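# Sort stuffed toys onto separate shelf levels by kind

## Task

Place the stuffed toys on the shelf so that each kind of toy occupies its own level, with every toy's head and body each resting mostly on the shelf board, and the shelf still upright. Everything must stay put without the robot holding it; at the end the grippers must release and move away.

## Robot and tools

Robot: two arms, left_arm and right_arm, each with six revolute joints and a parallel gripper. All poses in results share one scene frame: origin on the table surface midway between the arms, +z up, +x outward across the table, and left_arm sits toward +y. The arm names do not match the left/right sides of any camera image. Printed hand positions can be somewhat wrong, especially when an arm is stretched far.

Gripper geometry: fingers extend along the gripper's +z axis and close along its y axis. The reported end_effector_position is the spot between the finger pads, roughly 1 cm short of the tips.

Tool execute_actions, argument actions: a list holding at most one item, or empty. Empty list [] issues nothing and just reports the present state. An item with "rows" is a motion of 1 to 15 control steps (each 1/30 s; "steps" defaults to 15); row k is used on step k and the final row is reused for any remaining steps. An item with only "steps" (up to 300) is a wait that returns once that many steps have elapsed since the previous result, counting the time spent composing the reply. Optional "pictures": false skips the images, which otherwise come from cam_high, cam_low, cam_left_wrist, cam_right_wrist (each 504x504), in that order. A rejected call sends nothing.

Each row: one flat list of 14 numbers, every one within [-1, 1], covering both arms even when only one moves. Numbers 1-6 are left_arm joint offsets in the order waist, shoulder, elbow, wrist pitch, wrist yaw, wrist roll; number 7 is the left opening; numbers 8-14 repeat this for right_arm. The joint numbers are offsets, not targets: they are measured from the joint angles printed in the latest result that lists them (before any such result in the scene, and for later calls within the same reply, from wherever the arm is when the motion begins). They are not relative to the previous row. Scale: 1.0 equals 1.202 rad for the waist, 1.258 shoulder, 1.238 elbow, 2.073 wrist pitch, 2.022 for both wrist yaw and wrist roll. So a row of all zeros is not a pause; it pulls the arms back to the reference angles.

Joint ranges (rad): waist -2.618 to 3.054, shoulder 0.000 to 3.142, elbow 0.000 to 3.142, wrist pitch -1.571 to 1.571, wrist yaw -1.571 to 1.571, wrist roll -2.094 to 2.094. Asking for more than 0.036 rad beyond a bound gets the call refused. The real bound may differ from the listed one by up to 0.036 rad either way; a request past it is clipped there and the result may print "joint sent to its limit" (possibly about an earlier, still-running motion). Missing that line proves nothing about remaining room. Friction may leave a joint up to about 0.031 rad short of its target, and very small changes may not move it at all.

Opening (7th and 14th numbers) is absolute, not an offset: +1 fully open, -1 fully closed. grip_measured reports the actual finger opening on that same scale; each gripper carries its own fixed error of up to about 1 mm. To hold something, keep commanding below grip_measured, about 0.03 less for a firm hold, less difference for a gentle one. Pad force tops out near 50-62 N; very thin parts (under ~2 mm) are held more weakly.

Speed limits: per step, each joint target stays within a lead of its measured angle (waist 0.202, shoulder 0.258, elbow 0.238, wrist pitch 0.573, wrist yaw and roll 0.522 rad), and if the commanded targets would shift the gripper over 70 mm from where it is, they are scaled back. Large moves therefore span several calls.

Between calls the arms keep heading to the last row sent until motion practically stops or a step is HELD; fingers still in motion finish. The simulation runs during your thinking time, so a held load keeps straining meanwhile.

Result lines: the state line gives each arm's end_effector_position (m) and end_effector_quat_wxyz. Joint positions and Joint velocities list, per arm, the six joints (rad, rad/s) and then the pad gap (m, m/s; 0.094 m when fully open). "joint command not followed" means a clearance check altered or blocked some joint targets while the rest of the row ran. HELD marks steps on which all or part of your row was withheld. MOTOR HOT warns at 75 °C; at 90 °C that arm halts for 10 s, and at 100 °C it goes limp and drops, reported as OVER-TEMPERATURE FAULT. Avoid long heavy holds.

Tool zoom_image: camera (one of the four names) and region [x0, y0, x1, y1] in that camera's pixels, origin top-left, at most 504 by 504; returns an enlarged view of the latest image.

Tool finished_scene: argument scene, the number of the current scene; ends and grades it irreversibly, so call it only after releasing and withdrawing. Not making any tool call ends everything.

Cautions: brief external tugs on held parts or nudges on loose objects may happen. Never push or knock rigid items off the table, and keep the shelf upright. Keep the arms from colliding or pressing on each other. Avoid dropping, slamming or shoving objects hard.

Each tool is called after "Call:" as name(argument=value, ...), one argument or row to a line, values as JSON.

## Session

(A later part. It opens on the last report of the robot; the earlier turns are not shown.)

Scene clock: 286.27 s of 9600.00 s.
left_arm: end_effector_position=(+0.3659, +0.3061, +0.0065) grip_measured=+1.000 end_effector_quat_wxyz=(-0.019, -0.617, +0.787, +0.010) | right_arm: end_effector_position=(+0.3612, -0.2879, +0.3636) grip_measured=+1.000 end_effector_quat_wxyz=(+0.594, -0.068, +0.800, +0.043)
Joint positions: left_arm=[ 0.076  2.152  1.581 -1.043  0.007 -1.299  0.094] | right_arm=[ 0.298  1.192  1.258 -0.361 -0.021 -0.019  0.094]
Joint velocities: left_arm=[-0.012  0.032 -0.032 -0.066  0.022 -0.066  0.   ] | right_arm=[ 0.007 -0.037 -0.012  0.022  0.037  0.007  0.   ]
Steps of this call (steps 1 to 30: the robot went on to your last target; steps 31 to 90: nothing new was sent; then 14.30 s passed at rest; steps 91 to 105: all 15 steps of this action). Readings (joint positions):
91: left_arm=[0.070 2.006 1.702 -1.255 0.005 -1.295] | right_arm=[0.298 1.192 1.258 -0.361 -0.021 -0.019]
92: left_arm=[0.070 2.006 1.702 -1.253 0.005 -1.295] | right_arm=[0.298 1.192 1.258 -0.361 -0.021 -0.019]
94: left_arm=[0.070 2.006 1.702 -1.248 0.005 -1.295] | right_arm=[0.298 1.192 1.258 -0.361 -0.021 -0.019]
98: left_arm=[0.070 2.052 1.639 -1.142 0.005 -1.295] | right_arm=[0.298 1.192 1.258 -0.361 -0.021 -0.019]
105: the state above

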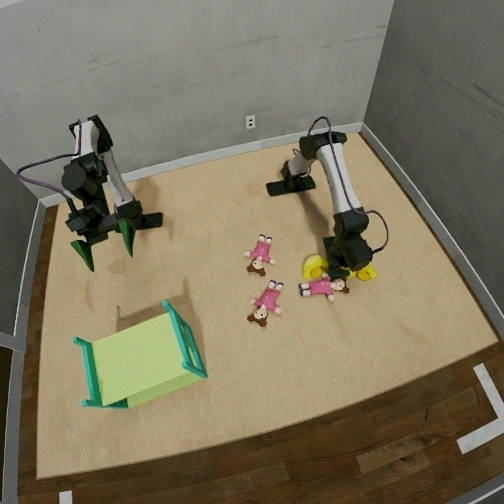

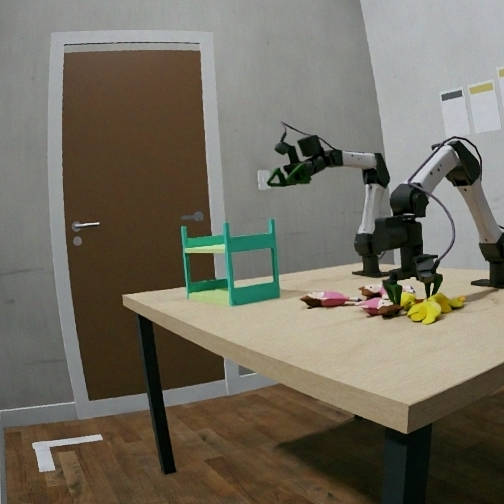

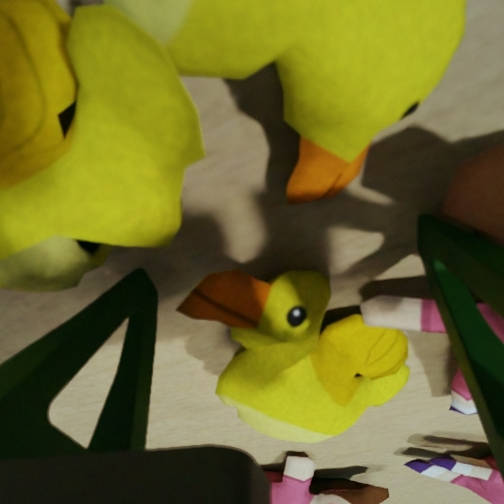

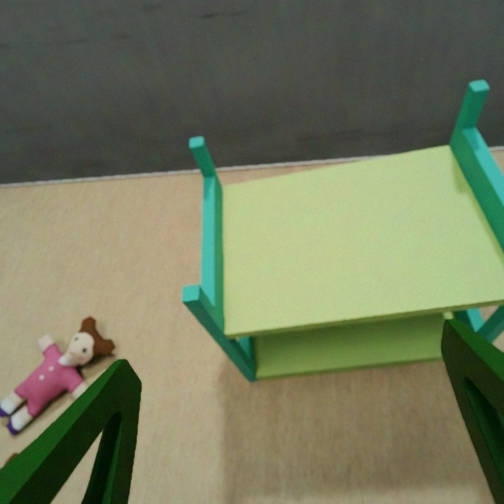

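Call:
execute_actions(
  actions=[
    {"rows":[[-0.07,0,0,0,0,0,1,0,0,0,0,0,0,1]],"steps":15},
  ],
)

Call:
execute_actions(
  actions=[
    {"rows":[[0,0,0,0,0,0,0.5,0,0,0,0,0,0,1],[0,0,0,0,0,0,0.2,0,0,0,0,0,0,1],[0,0,0,0,0,0,-0.1,0,0,0,0,0,0,1],[0,0,0,0,0,0,-0.4,0,0,0,0,0,0,1]],"steps":15},
  ],
  pictures=false,
)

Call:
execute_actions(
  actions=[
    {"steps":25},
  ],
)

Call:
execute_actions(
  actions=[
    {"rows":[[0,-0.015,0.02,-0.02,0,0,-0.4,0,0,0,0,0,0,1],[0,-0.03,0.04,-0.04,0,0,-0.4,0,0,0,0,0,0,1],[0,-0.03,0.04,-0.04,0,0,-0.4,0,0,0,0,0,0,1],[0,-0.05,0.06,-0.07,0,0,-0.4,0,0,0,0,0,0,1],[0,-0.05,0.06,-0.07,0,0,-0.4,0,0,0,0,0,0,1],[0,-0.07,0.08,-0.09,0,0,-0.4,0,0,0,0,0,0,1],[0,-0.07,0.08,-0.09,0,0,-0.4,0,0,0,0,0,0,1],[0,-0.09,0.12,-0.11,0,0,-0.4,0,0,0,0,0,0,1]],"steps":15},
  ],
)

Scene clock: 314.93 s of 9600.00 s.
left_arm: end_effector_position=(+0.3686, +0.2775, +0.0073) grip_measured=+1.000 end_effector_quat_wxyz=(-0.008, -0.587, +0.809, +0.014) | right_arm: end_effector_position=(+0.3612, -0.2879, +0.3636) grip_measured=+1.000 end_effector_quat_wxyz=(+0.594, -0.068, +0.800, +0.043)
Joint positions: left_arm=[-0.004  2.149  1.58  -1.031 -0.012 -1.306  0.094] | right_arm=[ 0.298  1.192  1.258 -0.361 -0.021 -0.019  0.094]
Joint velocities: left_arm=[ 0.007  0.017  0.022  0.007  0.081 -0.095  0.   ] | right_arm=[ 0.012  0.002  0.002  0.037  0.007 -0.007  0.   ]
Steps of this call (steps 1 to 30: the robot went on to your last target; steps 31 to 90: nothing new was sent; then 25.17 s passed at rest; steps 91 to 105: all 15 steps of this action). Readings (joint positions):
91: left_arm=[0.070 2.150 1.580 -1.031 0.002 -1.299] | right_arm=[0.298 1.192 1.258 -0.361 -0.021 -0.019]
92: left_arm=[0.059 2.150 1.580 -1.031 -0.005 -1.300] | right_arm=[0.298 1.192 1.258 -0.361 -0.021 -0.019]
94: left_arm=[0.027 2.150 1.580 -1.031 -0.013 -1.303] | right_arm=[0.298 1.192 1.258 -0.361 -0.021 -0.019]
98: left_arm=[-0.004 2.149 1.580 -1.031 -0.014 -1.306] | right_arm=[0.298 1.192 1.258 -0.361 -0.021 -0.019]
105: the state above

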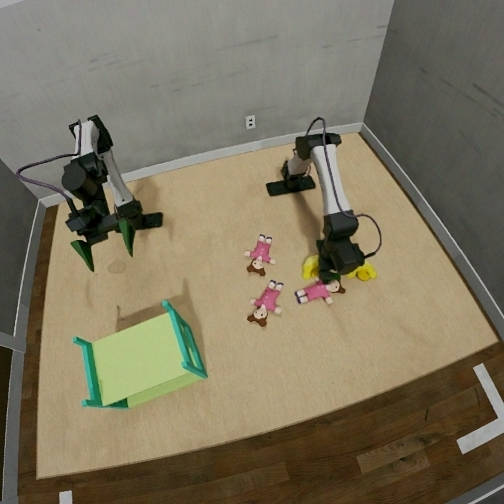

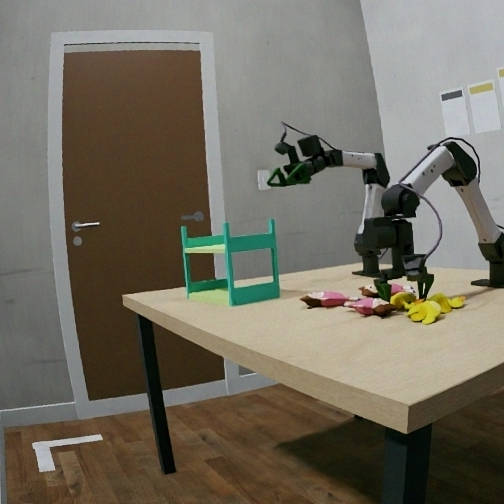

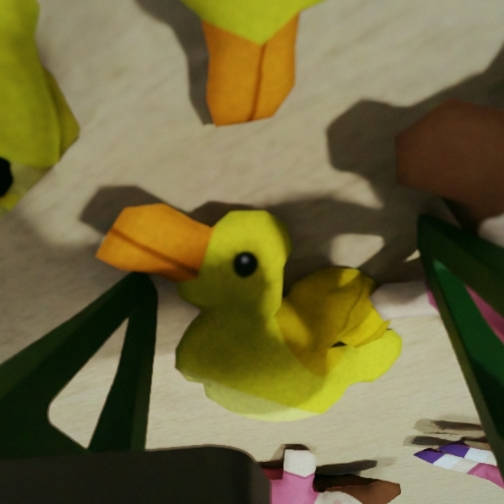

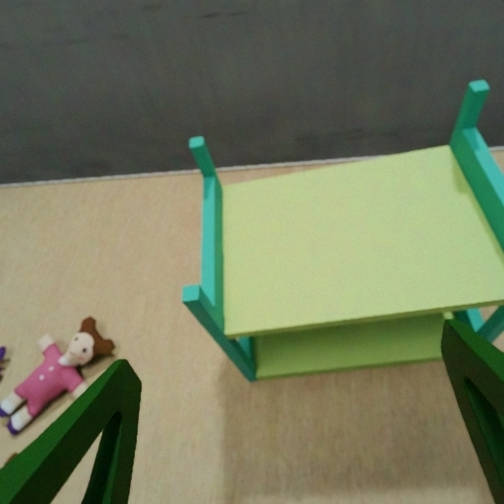

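Scene clock: 315.43 s of 9600.00 s.
left_arm: end_effector_position=(+0.3695, +0.2774, +0.0073) grip_measured=-0.397 end_effector_quat_wxyz=(-0.006, -0.588, +0.809, +0.012) | right_arm: end_effector_position=(+0.3612, -0.2879, +0.3636) grip_measured=+1.000 end_effector_quat_wxyz=(+0.594, -0.068, +0.800, +0.043)
Joint positions: left_arm=[-0.004  2.149  1.58  -1.027 -0.011 -1.306  0.028] | right_arm=[ 0.298  1.192  1.258 -0.361 -0.021 -0.019  0.094]
Joint velocities: left_arm=[ 0.007  0.017 -0.007 -0.037 -0.007  0.022 -0.001] | right_arm=[ 0.017 -0.027  0.012  0.037 -0.037 -0.037  0.   ]
Steps of this call (steps 1 to 15: all 15 steps of this action). Readings (joint positions):
1: left_arm=[-0.004 2.149 1.580 -1.030 -0.012 -1.306] | right_arm=[0.298 1.192 1.258 -0.361 -0.021 -0.019]
2: left_arm=[-0.004 2.149 1.580 -1.027 -0.011 -1.306] | right_arm=[0.298 1.192 1.258 -0.361 -0.021 -0.019]
4: left_arm=[-0.004 2.149 1.580 -1.027 -0.011 -1.306] | right_arm=[0.298 1.192 1.258 -0.361 -0.021 -0.019]
8: left_arm=[-0.004 2.149 1.580 -1.027 -0.011 -1.306] | right_arm=[0.298 1.192 1.258 -0.361 -0.021 -0.019]
15: the state above

Scene clock: 316.27 s of 9600.00 s.
left_arm: end_effector_position=(+0.3695, +0.2774, +0.0073) grip_measured=-0.397 end_effector_quat_wxyz=(-0.006, -0.588, +0.809, +0.012) | right_arm: end_effector_position=(+0.3612, -0.2879, +0.3636) grip_measured=+1.000 end_effector_quat_wxyz=(+0.594, -0.068, +0.800, +0.043)
Joint positions: left_arm=[-0.004  2.149  1.58  -1.027 -0.011 -1.306  0.028] | right_arm=[ 0.298  1.192  1.258 -0.361 -0.021 -0.019  0.094]
Joint velocities: left_arm=[-0.007  0.002 -0.007  0.007 -0.022  0.081 -0.001] | right_arm=[ 0.007 -0.012 -0.002  0.051 -0.007 -0.022  0.   ]
Steps of this call (steps 1 to 15: the robot went on to your last target; steps 16 to 25: nothing new was sent). Readings (joint positions):
1: left_arm=[-0.004 2.149 1.580 -1.027 -0.011 -1.306] | right_arm=[0.298 1.192 1.258 -0.361 -0.021 -0.019]
2: left_arm=[-0.004 2.149 1.580 -1.027 -0.011 -1.306] | right_arm=[0.298 1.192 1.258 -0.361 -0.021 -0.019]
4: left_arm=[-0.004 2.149 1.580 -1.027 -0.011 -1.306] | right_arm=[0.298 1.192 1.258 -0.361 -0.021 -0.019]
8: left_arm=[-0.004 2.149 1.580 -1.027 -0.011 -1.306] | right_arm=[0.298 1.192 1.258 -0.361 -0.021 -0.019]
25: the state above
All arms were judged still, so your last target was given up. Only a new action makes them travel on or press farther. Fingers that are still opening or closing keep moving.

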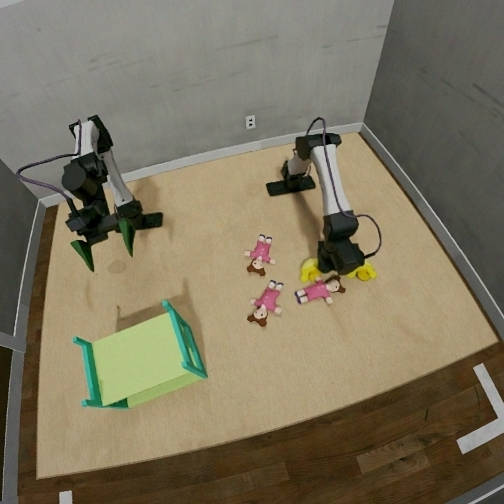

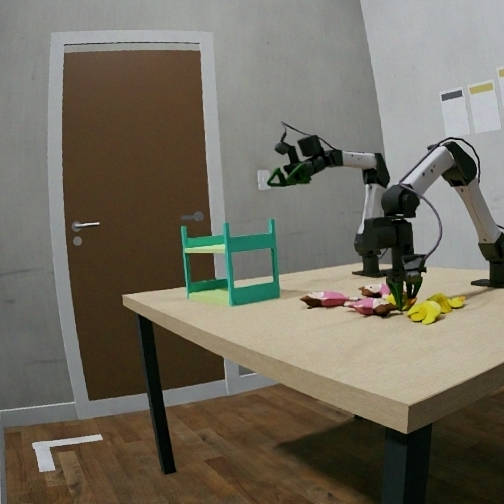

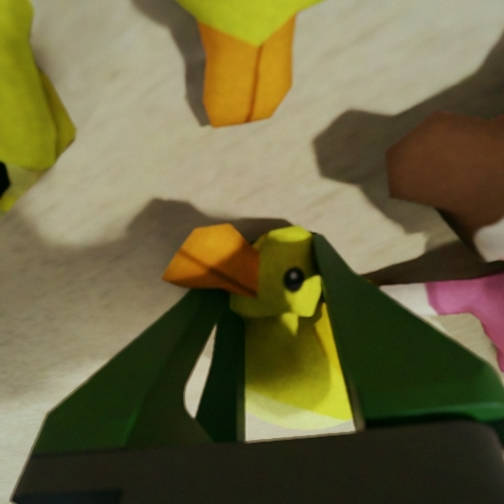

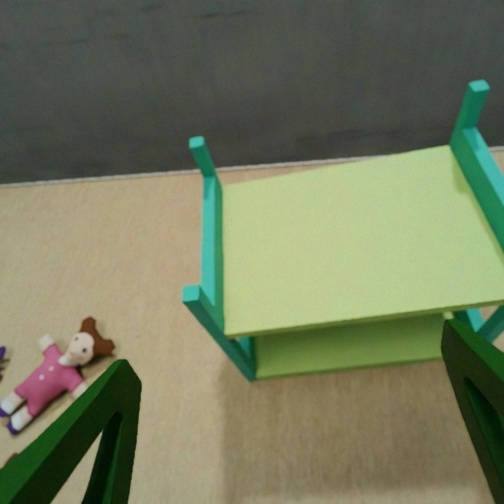

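Scene clock: 316.77 s of 9600.00 s.
left_arm: end_effector_position=(+0.3719, +0.2773, +0.0861) grip_measured=-0.398 end_effector_quat_wxyz=(+0.019, -0.588, +0.809, -0.008) | right_arm: end_effector_position=(+0.3612, -0.2879, +0.3636) grip_measured=+1.000 end_effector_quat_wxyz=(+0.594, -0.068, +0.800, +0.043)
Joint positions: left_arm=[-0.004  2.033  1.721 -1.219 -0.011 -1.306  0.028] | right_arm=[ 0.298  1.192  1.258 -0.361 -0.021 -0.019  0.094]
Joint velocities: left_arm=[ 0.002 -0.007  0.012 -0.168  0.007  0.037  0.   ] | right_arm=[ 0.002 -0.007  0.007  0.051  0.037 -0.095  0.   ]
Steps of this call (steps 1 to 15: all 15 steps of this action). Readings (joint positions):
1: left_arm=[-0.004 2.149 1.580 -1.029 -0.011 -1.306] | right_arm=[0.298 1.192 1.258 -0.361 -0.021 -0.019]
2: left_arm=[-0.004 2.148 1.584 -1.039 -0.011 -1.306] | right_arm=[0.298 1.192 1.258 -0.361 -0.021 -0.019]
4: left_arm=[-0.004 2.143 1.599 -1.070 -0.011 -1.306] | right_arm=[0.298 1.192 1.258 -0.361 -0.021 -0.019]
8: left_arm=[-0.004 2.099 1.650 -1.152 -0.011 -1.306] | right_arm=[0.298 1.192 1.258 -0.361 -0.021 -0.019]
15: the state above

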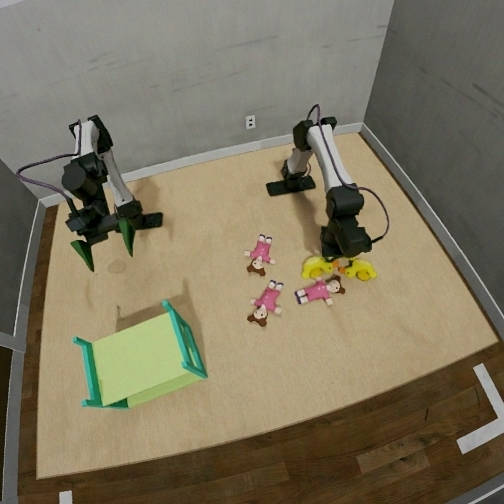

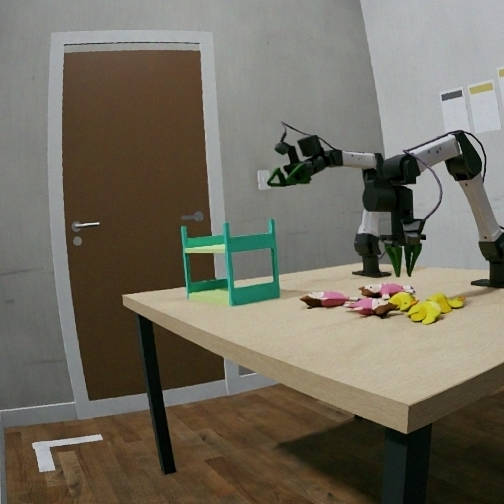

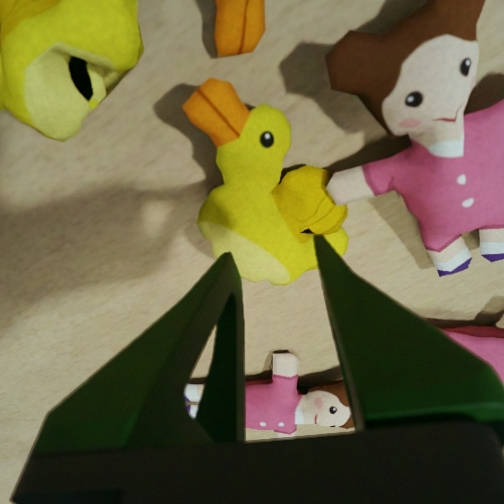

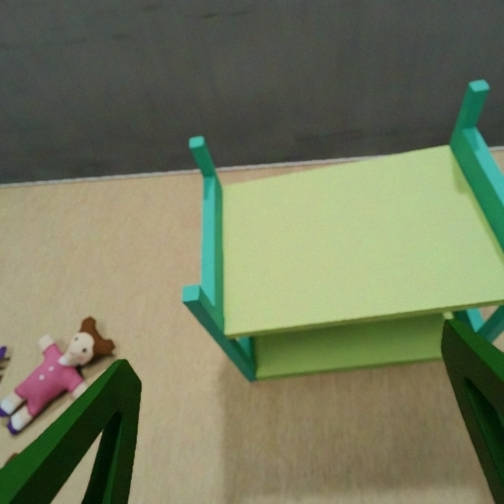

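Call:
execute_actions(
  actions=[
    {"rows":[[0,0,0,0,0,0,1,0,0,0,0,0,0,1],[0,0,0,0,0,0,1,0,0,0,0,0,0,1],[0,0,0,0,0,0,1,0,0,0,0,0,0,1],[0,0,0,0,0,0,1,0,0,0,0,0,0,1],[0,0.04,-0.04,0.04,0,0,1,0,0,0,0,0,0,1],[0,0.08,-0.08,0.08,0,0,1,0,0,0,0,0,0,1],[0,0.118,-0.125,0.1,0,0,1,0,0,0,0,0,0,1]],"steps":15},
  ],
  pictures=false,
)

Call:
execute_actions(
  actions=[
    {"rows":[[0,0,0,0,0,0,0.5,0,0,0,0,0,0,1],[0,0,0,0,0,0,0.1,0,0,0,0,0,0,1],[0,0,0,0,0,0,-0.4,0,0,0,0,0,0,1],[0,0,0,0,0,0,-1,0,0,0,0,0,0,1]],"steps":15},
  ],
  pictures=false,
)

Call:
execute_actions(
  actions=[
    {"steps":30},
  ],
)

Call:
execute_actions(
  actions=[
    {"rows":[[0,-0.015,0.02,-0.02,0,0,-1,0,0,0,0,0,0,1],[0,-0.03,0.04,-0.04,0,0,-1,0,0,0,0,0,0,1],[0,-0.03,0.04,-0.04,0,0,-1,0,0,0,0,0,0,1],[0,-0.05,0.06,-0.07,0,0,-1,0,0,0,0,0,0,1],[0,-0.05,0.06,-0.07,0,0,-1,0,0,0,0,0,0,1],[0,-0.07,0.08,-0.09,0,0,-1,0,0,0,0,0,0,1],[0,-0.07,0.08,-0.09,0,0,-1,0,0,0,0,0,0,1],[0,-0.09,0.12,-0.11,0,0,-1,0,0,0,0,0,0,1]],"steps":15},
  ],
)

Scene clock: 333.03 s of 9600.00 s.
left_arm: end_effector_position=(+0.3710, +0.2789, +0.0084) grip_measured=+1.000 end_effector_quat_wxyz=(-0.008, -0.590, +0.807, +0.013) | right_arm: end_effector_position=(+0.3612, -0.2879, +0.3636) grip_measured=+1.000 end_effector_quat_wxyz=(+0.594, -0.068, +0.800, +0.043)
Joint positions: left_arm=[-0.     2.155  1.594 -1.038 -0.011 -1.309  0.094] | right_arm=[ 0.298  1.192  1.258 -0.361 -0.021 -0.019  0.094]
Joint velocities: left_arm=[-0.012  0.242 -0.159  0.125 -0.007  0.007  0.   ] | right_arm=[-0.007  0.007 -0.012 -0.037  0.081 -0.022  0.   ]
Steps of this call (steps 1 to 30: the robot went on to your last target; steps 31 to 90: nothing new was sent; then 12.77 s passed at rest; steps 91 to 105: all 15 steps of this action). Readings (joint positions):
91: left_arm=[-0.004 2.034 1.721 -1.244 -0.011 -1.306] | right_arm=[0.298 1.192 1.258 -0.361 -0.021 -0.019]
92: left_arm=[-0.004 2.034 1.721 -1.242 -0.011 -1.306] | right_arm=[0.298 1.192 1.258 -0.361 -0.021 -0.019]
94: left_arm=[-0.004 2.034 1.721 -1.239 -0.011 -1.306] | right_arm=[0.298 1.192 1.258 -0.361 -0.021 -0.019]
98: left_arm=[-0.004 2.080 1.659 -1.137 -0.011 -1.306] | right_arm=[0.298 1.192 1.258 -0.361 -0.021 -0.019]
105: the state above

Scene clock: 333.53 s of 9600.00 s.
left_arm: end_effector_position=(+0.3716, +0.2787, +0.0082) grip_measured=-0.950 end_effector_quat_wxyz=(-0.007, -0.591, +0.807, +0.011) | right_arm: end_effector_position=(+0.3612, -0.2879, +0.3636) grip_measured=+1.000 end_effector_quat_wxyz=(+0.594, -0.068, +0.800, +0.043)
Joint positions: left_arm=[ 0.     2.155  1.594 -1.035 -0.009 -1.31   0.002] | right_arm=[ 0.298  1.192  1.258 -0.361 -0.021 -0.019  0.094]
Joint velocities: left_arm=[ 0.007 -0.002 -0.017  0.007  0.051 -0.051  0.   ] | right_arm=[-0.002 -0.012 -0.002 -0.007  0.007  0.037  0.   ]
Steps of this call (steps 1 to 15: all 15 steps of this action). Readings (joint positions):
1: left_arm=[0.000 2.156 1.594 -1.033 -0.009 -1.310] | right_arm=[0.298 1.192 1.258 -0.361 -0.021 -0.019]
2: left_arm=[0.000 2.154 1.594 -1.032 -0.009 -1.310] | right_arm=[0.298 1.192 1.258 -0.361 -0.021 -0.019]
4: left_arm=[0.000 2.155 1.594 -1.034 -0.009 -1.310] | right_arm=[0.298 1.192 1.258 -0.361 -0.021 -0.019]
8: left_arm=[0.000 2.155 1.594 -1.035 -0.009 -1.310] | right_arm=[0.298 1.192 1.258 -0.361 -0.021 -0.019]
15: the state above

Scene clock: 334.53 s of 9600.00 s.
left_arm: end_effector_position=(+0.3716, +0.2787, +0.0082) grip_measured=-0.950 end_effector_quat_wxyz=(-0.007, -0.591, +0.807, +0.011) | right_arm: end_effector_position=(+0.3612, -0.2879, +0.3636) grip_measured=+1.000 end_effector_quat_wxyz=(+0.594, -0.068, +0.800, +0.043)
Joint positions: left_arm=[ 0.     2.155  1.594 -1.035 -0.009 -1.31   0.002] | right_arm=[ 0.298  1.192  1.258 -0.361 -0.021 -0.019  0.094]
Joint velocities: left_arm=[-0.002  0.007  0.007 -0.022  0.007 -0.11  -0.   ] | right_arm=[ 0.012 -0.007  0.002  0.066  0.051  0.022  0.   ]
Steps of this call (steps 1 to 15: the robot went on to your last target; steps 16 to 30: nothing new was sent). Readings (joint positions):
1: left_arm=[0.000 2.155 1.594 -1.035 -0.009 -1.310] | right_arm=[0.298 1.192 1.258 -0.361 -0.021 -0.019]
2: left_arm=[0.000 2.155 1.594 -1.035 -0.009 -1.310] | right_arm=[0.298 1.192 1.258 -0.361 -0.021 -0.019]
4: left_arm=[0.000 2.155 1.594 -1.035 -0.009 -1.310] | right_arm=[0.298 1.192 1.258 -0.361 -0.021 -0.019]
8: left_arm=[0.000 2.155 1.594 -1.035 -0.009 -1.310] | right_arm=[0.298 1.192 1.258 -0.361 -0.021 -0.019]
30: the state above
All arms were judged still, so your last target was given up. Only a new action makes them travel on or press farther. Fingers that are still opening or closing keep moving.

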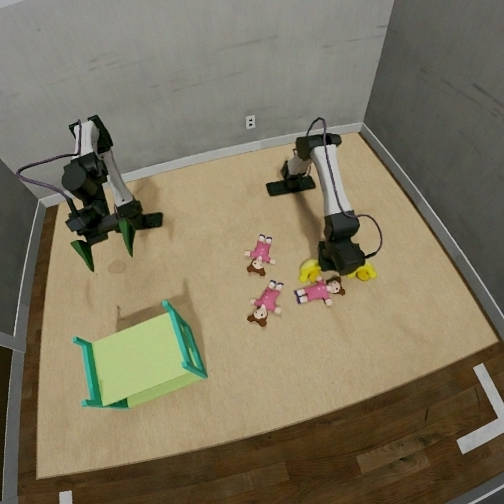

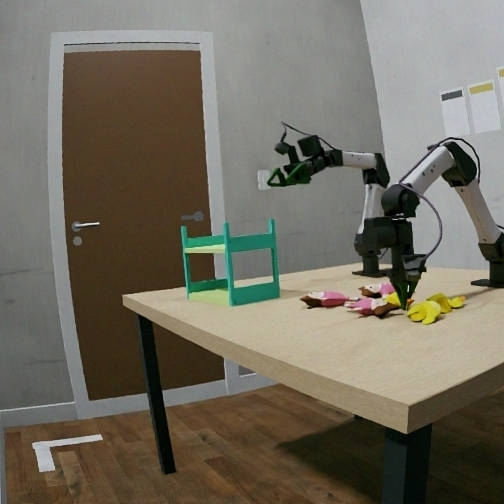

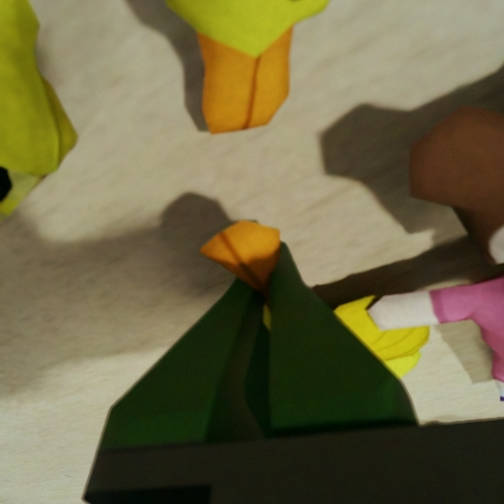

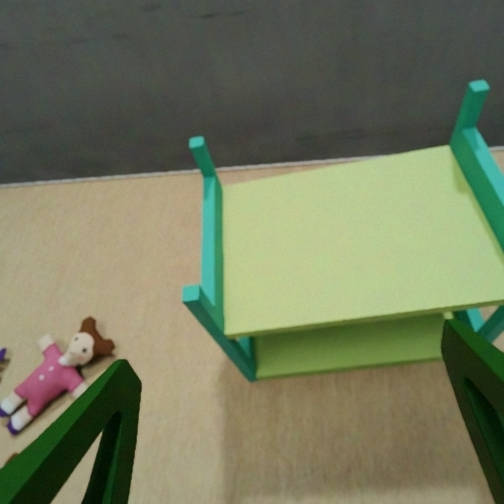

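Scene clock: 335.03 s of 9600.00 s.
left_arm: end_effector_position=(+0.3730, +0.2786, +0.0860) grip_measured=-0.950 end_effector_quat_wxyz=(+0.017, -0.591, +0.806, -0.008) | right_arm: end_effector_position=(+0.3612, -0.2879, +0.3636) grip_measured=+1.000 end_effector_quat_wxyz=(+0.594, -0.068, +0.800, +0.043)
Joint positions: left_arm=[ 0.     2.041  1.733 -1.226 -0.009 -1.31   0.002] | right_arm=[ 0.298  1.192  1.258 -0.361 -0.021 -0.019  0.094]
Joint velocities: left_arm=[ 0.007  0.012 -0.017 -0.139  0.066  0.11   0.001] | right_arm=[-0.012  0.027  0.007 -0.037  0.007  0.007  0.   ]
Steps of this call (steps 1 to 15: all 15 steps of this action). Readings (joint positions):
1: left_arm=[0.000 2.155 1.594 -1.037 -0.009 -1.310] | right_arm=[0.298 1.192 1.258 -0.361 -0.021 -0.019]
2: left_arm=[0.000 2.154 1.598 -1.047 -0.009 -1.310] | right_arm=[0.298 1.192 1.258 -0.361 -0.021 -0.019]
4: left_arm=[0.000 2.149 1.613 -1.077 -0.009 -1.310] | right_arm=[0.298 1.192 1.258 -0.361 -0.021 -0.019]
8: left_arm=[0.000 2.105 1.664 -1.158 -0.009 -1.310] | right_arm=[0.298 1.192 1.258 -0.361 -0.021 -0.019]
15: the state above

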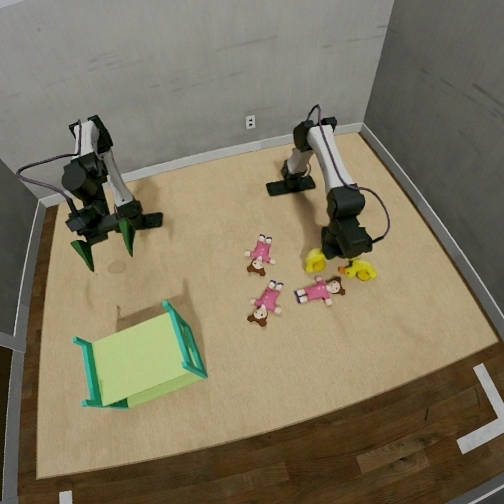

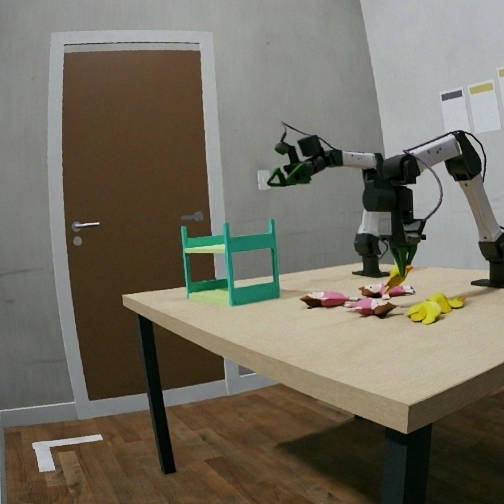

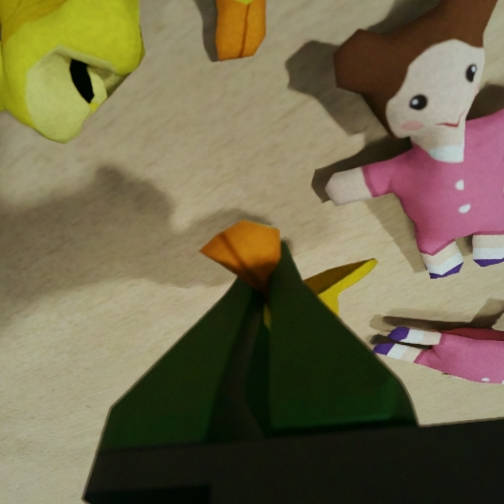

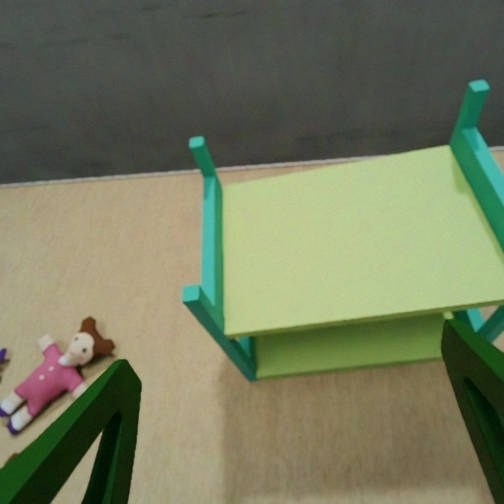

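Call:
execute_actions(
  actions=[
    {"rows":[[-0.1,0,0.03,-0.02,0,0,-1,-0.1,0,0,0,0,0,1],[-0.2,0,0.06,-0.04,0,0,-1,-0.2,0,0,0,0,0,1],[-0.3,0,0.1,-0.06,0,0,-1,-0.3,0,0,0,0,0,1],[-0.4,0,0.1,-0.06,0,0,-1,-0.4,0,0,0,0,0,1],[-0.4,0,0.1,-0.06,0,0,-1,-0.4,0,0,0,0,0,1],[-0.5,0,0.1,-0.06,0,0,-1,-0.4,0,0,0,0,0,1],[-0.5,0,0.1,-0.06,0,0,-1,-0.4,0,0,0,0,0,1],[-0.6,0,0.1,-0.06,0,0,-1,-0.4,0,0,0,0,0,1],[-0.6,0,0.1,-0.06,0,0,-1,-0.4,0,0,0,0,0,1],[-0.72,0,0.1,-0.06,0,0,-1,-0.4,0,0,0,0,0,1]],"steps":15},
  ],
  pictures=false,
)

Call:
execute_actions(
  actions=[
    {"steps":20},
  ],
)

Scene clock: 346.03 s of 9600.00 s.
left_arm: end_effector_position=(+0.2529, +0.0002, +0.1084) grip_measured=-0.950 end_effector_quat_wxyz=(+0.020, -0.243, +0.970, -0.019) | right_arm: end_effector_position=(+0.3424, -0.4790, +0.3636) grip_measured=+1.000 end_effector_quat_wxyz=(+0.587, +0.127, +0.793, -0.103)
Joint positions: left_arm=[-0.773  2.05   1.835 -1.304 -0.016 -1.31   0.002] | right_arm=[-0.186  1.192  1.258 -0.361 -0.014 -0.019  0.094]
Joint velocities: left_arm=[-1.683 -0.012  0.007 -0.051 -0.007 -0.007 -0.   ] | right_arm=[-0.007 -0.012 -0.007  0.051 -0.007  0.022  0.   ]
Steps of this call (steps 1 to 30: the robot went on to your last target; steps 31 to 90: nothing new was sent; then 7.50 s passed at rest; steps 91 to 105: all 15 steps of this action). Readings (joint positions):
91: left_arm=[-0.009 2.042 1.734 -1.253 -0.013 -1.310] | right_arm=[0.285 1.192 1.258 -0.361 -0.028 -0.019]
92: left_arm=[-0.033 2.043 1.741 -1.260 -0.021 -1.310] | right_arm=[0.244 1.192 1.258 -0.361 -0.037 -0.019]
94: left_arm=[-0.119 2.050 1.779 -1.284 -0.026 -1.310] | right_arm=[0.109 1.192 1.258 -0.361 -0.037 -0.019]
98: left_arm=[-0.347 2.050 1.830 -1.292 -0.024 -1.310] | right_arm=[-0.148 1.192 1.258 -0.361 -0.021 -0.019]
105: the state above

Scene clock: 346.70 s of 9600.00 s.
left_arm: end_effector_position=(+0.2183, -0.0183, +0.1081) grip_measured=-0.950 end_effector_quat_wxyz=(+0.005, -0.199, +0.980, -0.006) | right_arm: end_effector_position=(+0.3424, -0.4790, +0.3636) grip_measured=+1.000 end_effector_quat_wxyz=(+0.587, +0.127, +0.793, -0.103)
Joint positions: left_arm=[-0.863  2.05   1.835 -1.339 -0.004 -1.31   0.002] | right_arm=[-0.186  1.192  1.258 -0.361 -0.014 -0.019  0.094]
Joint velocities: left_arm=[ 0.002  0.007 -0.012  0.022 -0.037  0.007  0.001] | right_arm=[-0.012  0.012 -0.002  0.037 -0.007  0.007  0.   ]
Steps of this call (steps 1 to 20: the robot went on to your last target). Readings (joint positions):
1: left_arm=[-0.827 2.050 1.835 -1.307 -0.012 -1.310] | right_arm=[-0.186 1.192 1.258 -0.361 -0.014 -0.019]
2: left_arm=[-0.869 2.050 1.835 -1.310 -0.005 -1.310] | right_arm=[-0.186 1.192 1.258 -0.361 -0.014 -0.019]
4: left_arm=[-0.908 2.050 1.835 -1.318 0.007 -1.310] | right_arm=[-0.186 1.192 1.258 -0.361 -0.014 -0.019]
8: left_arm=[-0.883 2.050 1.835 -1.332 0.004 -1.310] | right_arm=[-0.186 1.192 1.258 -0.361 -0.014 -0.019]
20: the state above

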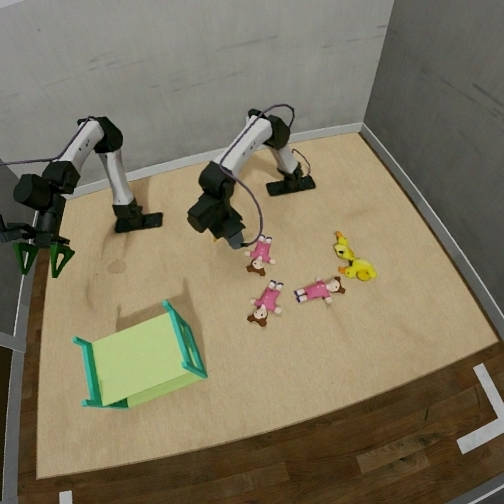

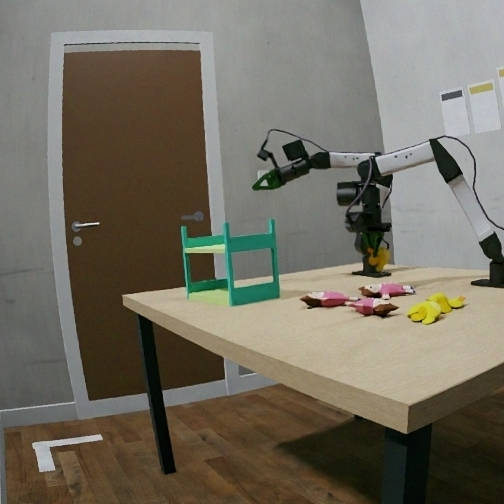

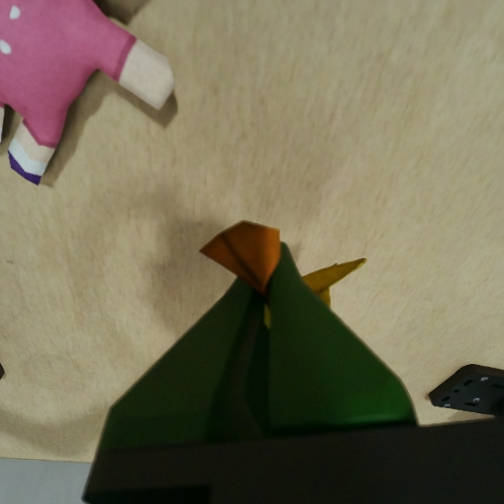

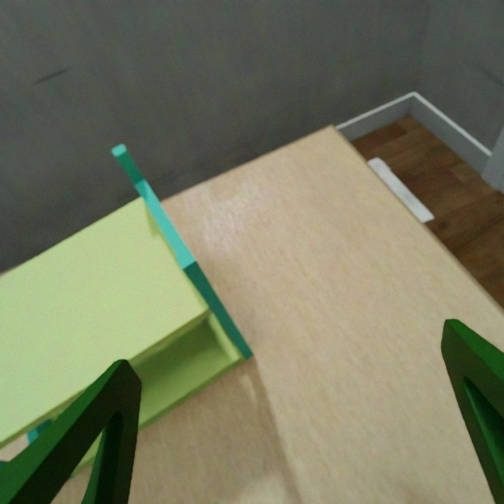

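Call:
execute_actions(
  actions=[
    {"rows":[[0,0.03,-0.02,0.03,0,0,-1,0,0,0,0,0,0,1],[0,0.06,-0.04,0.06,0,0,-1,0,0,0,0,0,0,1],[0,0.09,-0.06,0.09,0,0,-1,0,0,0,0,0,0,1],[0,0.09,-0.06,0.09,0,0,-1,0,0,0,0,0,0,1],[0,0.09,-0.06,0.09,0,0,-1,0,0,0,0,0,0,1],[0,0.09,-0.06,0.09,0,0,-1,0,0,0,0,0,0,1],[0,0.09,-0.06,0.09,0,0,-1,0,0,0,0,0,0,1],[0,0.09,-0.06,0.09,0,0,1,0,0,0,0,0,0,1]],"steps":15},
  ],
  pictures=false,
)

Call:
execute_actions(
  actions=[
    {"rows":[[0,0,0,0,0,0,1,0,0,0,0,0,0,1],[0,0,0,0,0,0,1,0,0,0,0,0,0,1],[0,0,0,0,0,0,1,0,0,0,0,0,0,1],[0,-0.15,0.1,-0.1,0,0,1,0,0,0,0,0,0,1],[0,-0.15,0.1,-0.1,0,0,1,0,0,0,0,0,0,1],[0.3,-0.15,0.1,-0.1,0,0,1,0,0,0,0,0,0,1],[0.9,-0.15,0.1,-0.1,0,0.3,1,0,0,0,0,0,0,1]],"steps":15},
  ],
  pictures=false,
)

Call:
execute_actions(
  actions=[
    {"steps":25},
  ],
)

Scene clock: 359.37 s of 9600.00 s.
left_arm: end_effector_position=(+0.2271, -0.0296, +0.0377) grip_measured=+0.988 end_effector_quat_wxyz=(-0.005, -0.199, +0.980, +0.014) | right_arm: end_effector_position=(+0.3424, -0.4790, +0.3636) grip_measured=+1.000 end_effector_quat_wxyz=(+0.587, +0.127, +0.793, -0.103)
Joint positions: left_arm=[-0.863  2.182  1.757 -1.175 -0.004 -1.31   0.093] | right_arm=[-0.186  1.192  1.258 -0.361 -0.014 -0.019  0.094]
Joint velocities: left_arm=[-0.017 -0.017  0.007  0.022  0.037  0.095  0.036] | right_arm=[ 0.002 -0.012  0.012  0.051 -0.037 -0.022  0.   ]
Steps of this call (steps 1 to 15: the robot went on to your last target; steps 16 to 90: nothing new was sent; then 9.17 s passed at rest; steps 91 to 105: all 15 steps of this action). Readings (joint positions):
91: left_arm=[-0.863 2.053 1.834 -1.336 -0.004 -1.310] | right_arm=[-0.186 1.192 1.258 -0.361 -0.014 -0.019]
92: left_arm=[-0.863 2.059 1.830 -1.322 -0.004 -1.310] | right_arm=[-0.186 1.192 1.258 -0.361 -0.014 -0.019]
94: left_arm=[-0.863 2.091 1.812 -1.268 -0.004 -1.310] | right_arm=[-0.186 1.192 1.258 -0.361 -0.014 -0.019]
98: left_arm=[-0.863 2.175 1.767 -1.200 -0.004 -1.310] | right_arm=[-0.186 1.192 1.258 -0.361 -0.014 -0.019]
105: the state above

Scene clock: 359.87 s of 9600.00 s.
left_arm: end_effector_position=(+0.3356, +0.1013, +0.1359) grip_measured=+1.000 end_effector_quat_wxyz=(+0.045, -0.184, +0.981, -0.040) | right_arm: end_effector_position=(+0.3424, -0.4790, +0.3636) grip_measured=+1.000 end_effector_quat_wxyz=(+0.587, +0.127, +0.793, -0.103)
Joint positions: left_arm=[-0.443  2.003  1.868 -1.315  0.007 -0.861  0.094] | right_arm=[-0.186  1.192  1.258 -0.361 -0.014 -0.019  0.094]
Joint velocities: left_arm=[ 1.697 -0.032  0.017 -0.11  -0.037  0.842  0.   ] | right_arm=[ 0.002 -0.002 -0.002  0.051 -0.037  0.037  0.   ]
Steps of this call (steps 1 to 15: all 15 steps of this action). Readings (joint positions):
1: left_arm=[-0.863 2.182 1.757 -1.174 -0.004 -1.310] | right_arm=[-0.186 1.192 1.258 -0.361 -0.014 -0.019]
2: left_arm=[-0.863 2.182 1.757 -1.174 -0.004 -1.310] | right_arm=[-0.186 1.192 1.258 -0.361 -0.014 -0.019]
4: left_arm=[-0.863 2.174 1.763 -1.186 -0.004 -1.310] | right_arm=[-0.186 1.192 1.258 -0.361 -0.014 -0.019]
8: left_arm=[-0.807 2.092 1.808 -1.263 0.008 -1.206] | right_arm=[-0.186 1.192 1.258 -0.361 -0.014 -0.019]
15: the state above

Scene clock: 360.70 s of 9600.00 s.
left_arm: end_effector_position=(+0.3645, +0.3648, +0.1343) grip_measured=+1.000 end_effector_quat_wxyz=(+0.032, -0.427, +0.904, -0.004) | right_arm: end_effector_position=(+0.3424, -0.4790, +0.3636) grip_measured=+1.000 end_effector_quat_wxyz=(+0.587, +0.127, +0.793, -0.103)
Joint positions: left_arm=[ 0.218  2.003  1.868 -1.371 -0.009 -0.711  0.094] | right_arm=[-0.186  1.192  1.258 -0.361 -0.014 -0.019  0.094]
Joint velocities: left_arm=[-0.012  0.007  0.007 -0.11   0.081 -0.022  0.   ] | right_arm=[-0.007 -0.002  0.017 -0.007  0.037 -0.007  0.   ]
Steps of this call (steps 1 to 25: the robot went on to your last target). Readings (joint positions):
1: left_arm=[-0.382 2.003 1.868 -1.319 0.006 -0.835] | right_arm=[-0.186 1.192 1.258 -0.361 -0.014 -0.019]
2: left_arm=[-0.320 2.003 1.868 -1.324 0.005 -0.813] | right_arm=[-0.186 1.192 1.258 -0.361 -0.014 -0.019]
4: left_arm=[-0.196 2.003 1.868 -1.331 0.004 -0.781] | right_arm=[-0.186 1.192 1.258 -0.361 -0.014 -0.019]
8: left_arm=[0.056 2.003 1.868 -1.338 0.001 -0.743] | right_arm=[-0.186 1.192 1.258 -0.361 -0.014 -0.019]
25: the state above

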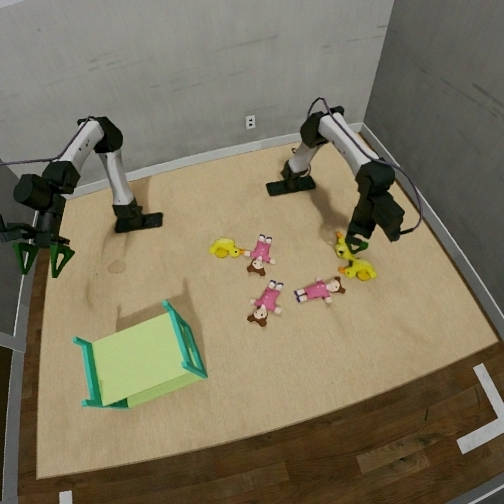

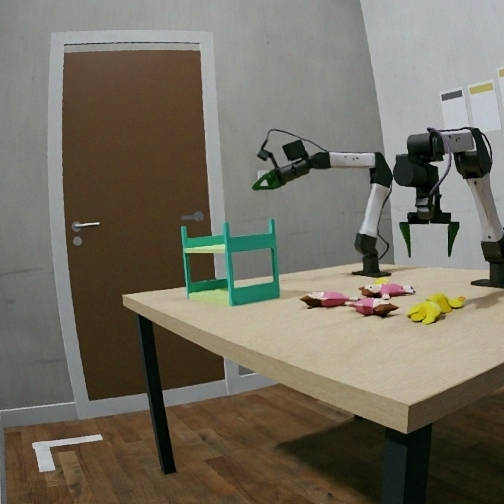

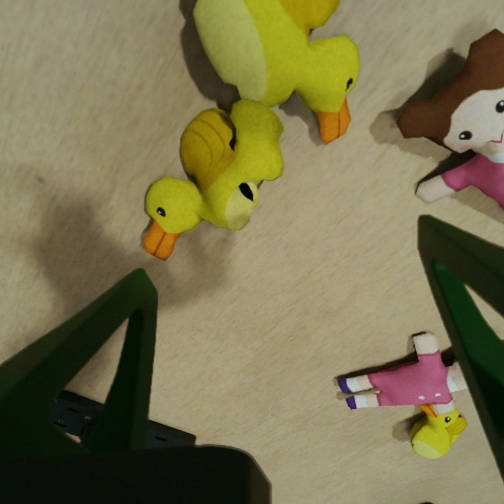

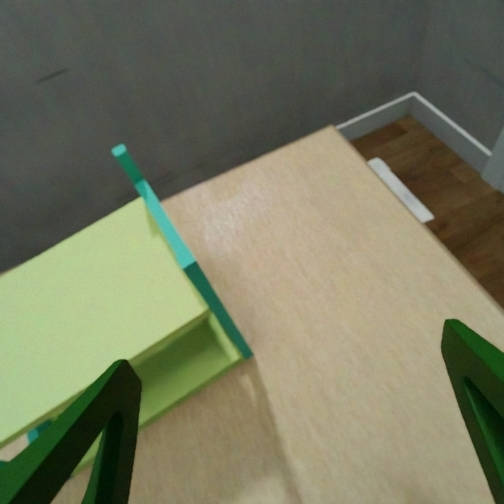

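Call:
execute_actions(
  actions=[
    {"rows":[[0.118,0.03,-0.11,0.07,0,0.35,1,0,0,0,0,0,0,1]],"steps":15},
  ],
  pictures=false,
)

Call:
execute_actions(
  actions=[
    {"steps":15},
  ],
)

Scene clock: 378.93 s of 9600.00 s.
left_arm: end_effector_position=(+0.3477, +0.4208, +0.0802) grip_measured=+1.000 end_effector_quat_wxyz=(+0.000, -0.178, +0.984, +0.006) | right_arm: end_effector_position=(+0.3424, -0.4790, +0.3636) grip_measured=+1.000 end_effector_quat_wxyz=(+0.587, +0.127, +0.793, -0.103)
Joint positions: left_arm=[ 0.363  2.056  1.733 -1.245 -0.012 -0.039  0.094] | right_arm=[-0.186  1.192  1.258 -0.361 -0.014 -0.019  0.094]
Joint velocities: left_arm=[ 0.002  0.012 -0.022  0.066  0.037  0.183  0.   ] | right_arm=[-0.002 -0.002 -0.007 -0.007 -0.022 -0.007  0.   ]
Steps of this call (steps 1 to 30: the robot went on to your last target; steps 31 to 90: nothing new was sent; then 14.73 s passed at rest; steps 91 to 105: all 15 steps of this action). Readings (joint positions):
91: left_arm=[0.229 2.003 1.851 -1.354 -0.004 -0.644] | right_arm=[-0.186 1.192 1.258 -0.361 -0.014 -0.019]
92: left_arm=[0.251 2.000 1.823 -1.326 0.001 -0.545] | right_arm=[-0.186 1.192 1.258 -0.361 -0.014 -0.019]
94: left_arm=[0.318 2.018 1.772 -1.292 -0.000 -0.360] | right_arm=[-0.186 1.192 1.258 -0.361 -0.014 -0.019]
98: left_arm=[0.380 2.057 1.734 -1.265 -0.012 -0.154] | right_arm=[-0.186 1.192 1.258 -0.361 -0.014 -0.019]
105: the state above

Scene clock: 379.43 s of 9600.00 s.
left_arm: end_effector_position=(+0.3487, +0.4211, +0.0802) grip_measured=+1.000 end_effector_quat_wxyz=(+0.002, -0.164, +0.987, +0.007) | right_arm: end_effector_position=(+0.3424, -0.4790, +0.3636) grip_measured=+1.000 end_effector_quat_wxyz=(+0.587, +0.127, +0.793, -0.103)
Joint positions: left_arm=[ 0.363  2.056  1.733 -1.241 -0.012 -0.011  0.094] | right_arm=[-0.186  1.192  1.258 -0.361 -0.014 -0.019  0.094]
Joint velocities: left_arm=[-0.002  0.002  0.007  0.037  0.022  0.007  0.   ] | right_arm=[-0.002 -0.017  0.002 -0.066  0.022  0.051  0.   ]
Steps of this call (steps 1 to 15: the robot went on to your last target). Readings (joint positions):
1: left_arm=[0.363 2.056 1.733 -1.244 -0.012 -0.033] | right_arm=[-0.186 1.192 1.258 -0.361 -0.014 -0.019]
2: left_arm=[0.363 2.056 1.733 -1.244 -0.012 -0.029] | right_arm=[-0.186 1.192 1.258 -0.361 -0.014 -0.019]
4: left_arm=[0.363 2.056 1.733 -1.243 -0.012 -0.021] | right_arm=[-0.186 1.192 1.258 -0.361 -0.014 -0.019]
8: left_arm=[0.363 2.056 1.733 -1.242 -0.012 -0.014] | right_arm=[-0.186 1.192 1.258 -0.361 -0.014 -0.019]
15: the state above

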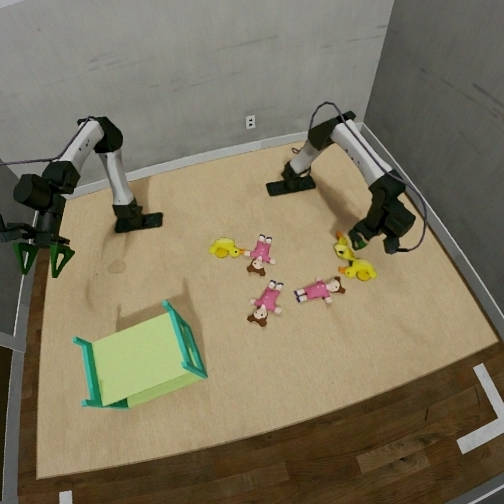

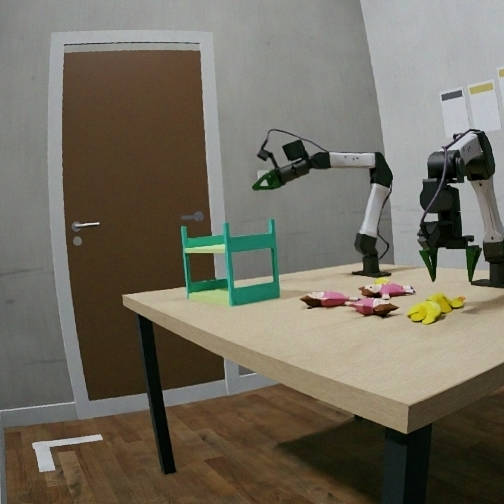

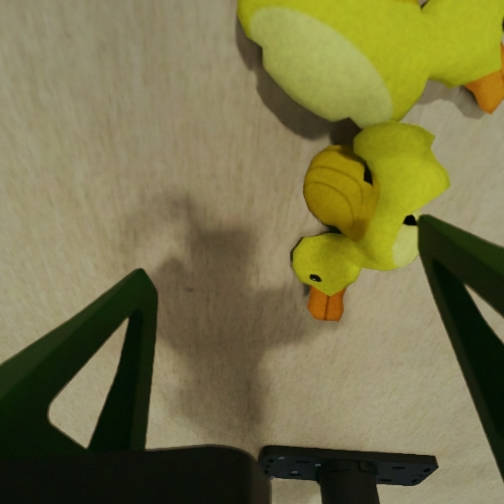

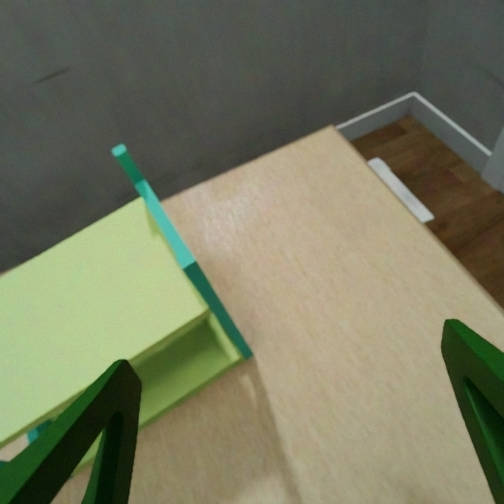

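Call:
execute_actions(
  actions=[
    {"rows":[[-0.15,0,0,0,0,0,1,0,0,0,0,0,0,1],[-0.15,0,0,0,0,0,1,0,0,0,0,0,0,1],[-0.15,0,0,0,0,0,1,0,0,0,0,0,0,1],[-0.15,0,0,0,0,0,1,0,0,0,0,0,0,1],[-0.14,0,0,0,0,0,1,0,0,0,0,0,0,1],[-0.14,0.03,-0.04,0.04,0,0,1,0,0,0,0,0,0,1],[-0.14,0.06,-0.08,0.08,0,0,1,0,0,0,0,0,0,1],[-0.14,0.085,-0.115,0.1,0,0,1,0,0,0,0,0,0,1]],"steps":15},
  ],
)

Scene clock: 388.03 s of 9600.00 s.
left_arm: end_effector_position=(+0.3626, +0.3546, +0.0102) grip_measured=+1.000 end_effector_quat_wxyz=(-0.026, -0.076, +0.997, +0.007) | right_arm: end_effector_position=(+0.3424, -0.4790, +0.3636) grip_measured=+1.000 end_effector_quat_wxyz=(+0.587, +0.127, +0.793, -0.103)
Joint positions: left_arm=[ 0.189  2.159  1.606 -1.07  -0.017 -0.009  0.094] | right_arm=[-0.186  1.192  1.258 -0.361 -0.014 -0.019  0.094]
Joint velocities: left_arm=[ 0.012  0.012 -0.002  0.271  0.022 -0.022  0.   ] | right_arm=[-0.007 -0.012  0.007  0.007 -0.022 -0.022  0.   ]
Steps of this call (steps 1 to 15: the robot went on to your last target; steps 16 to 90: nothing new was sent; then 5.10 s passed at rest; steps 91 to 105: all 15 steps of this action). Readings (joint positions):
91: left_arm=[0.349 2.056 1.733 -1.241 -0.019 -0.011] | right_arm=[-0.186 1.192 1.258 -0.361 -0.014 -0.019]
92: left_arm=[0.322 2.056 1.733 -1.241 -0.027 -0.011] | right_arm=[-0.186 1.192 1.258 -0.361 -0.014 -0.019]
94: left_arm=[0.237 2.056 1.733 -1.241 -0.025 -0.011] | right_arm=[-0.186 1.192 1.258 -0.361 -0.014 -0.019]
98: left_arm=[0.160 2.071 1.691 -1.174 -0.005 -0.011] | right_arm=[-0.186 1.192 1.258 -0.361 -0.014 -0.019]
105: the state above

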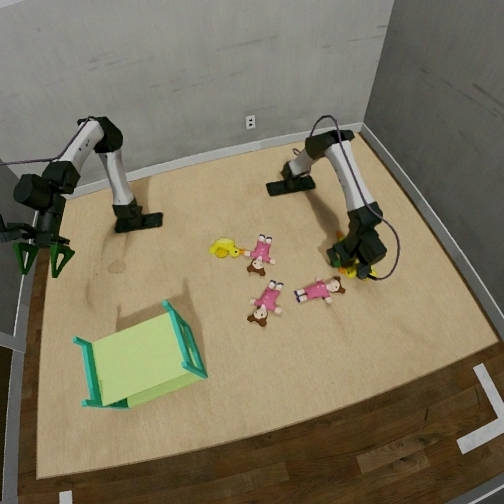

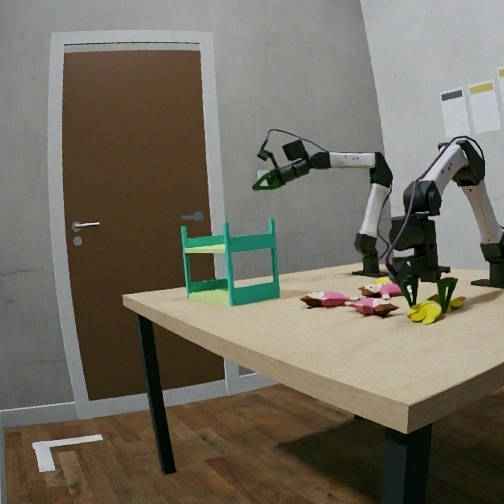

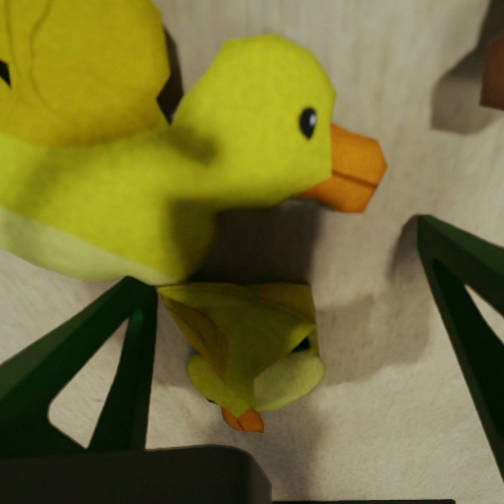

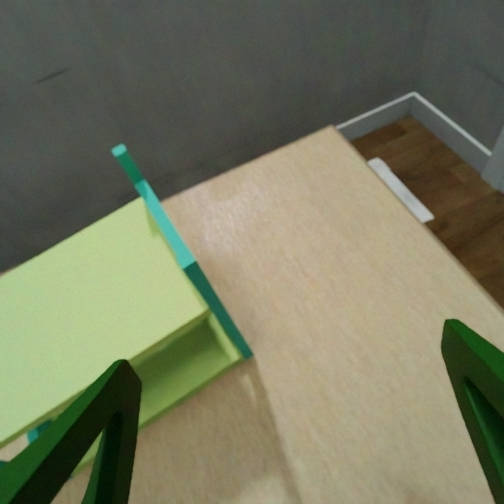

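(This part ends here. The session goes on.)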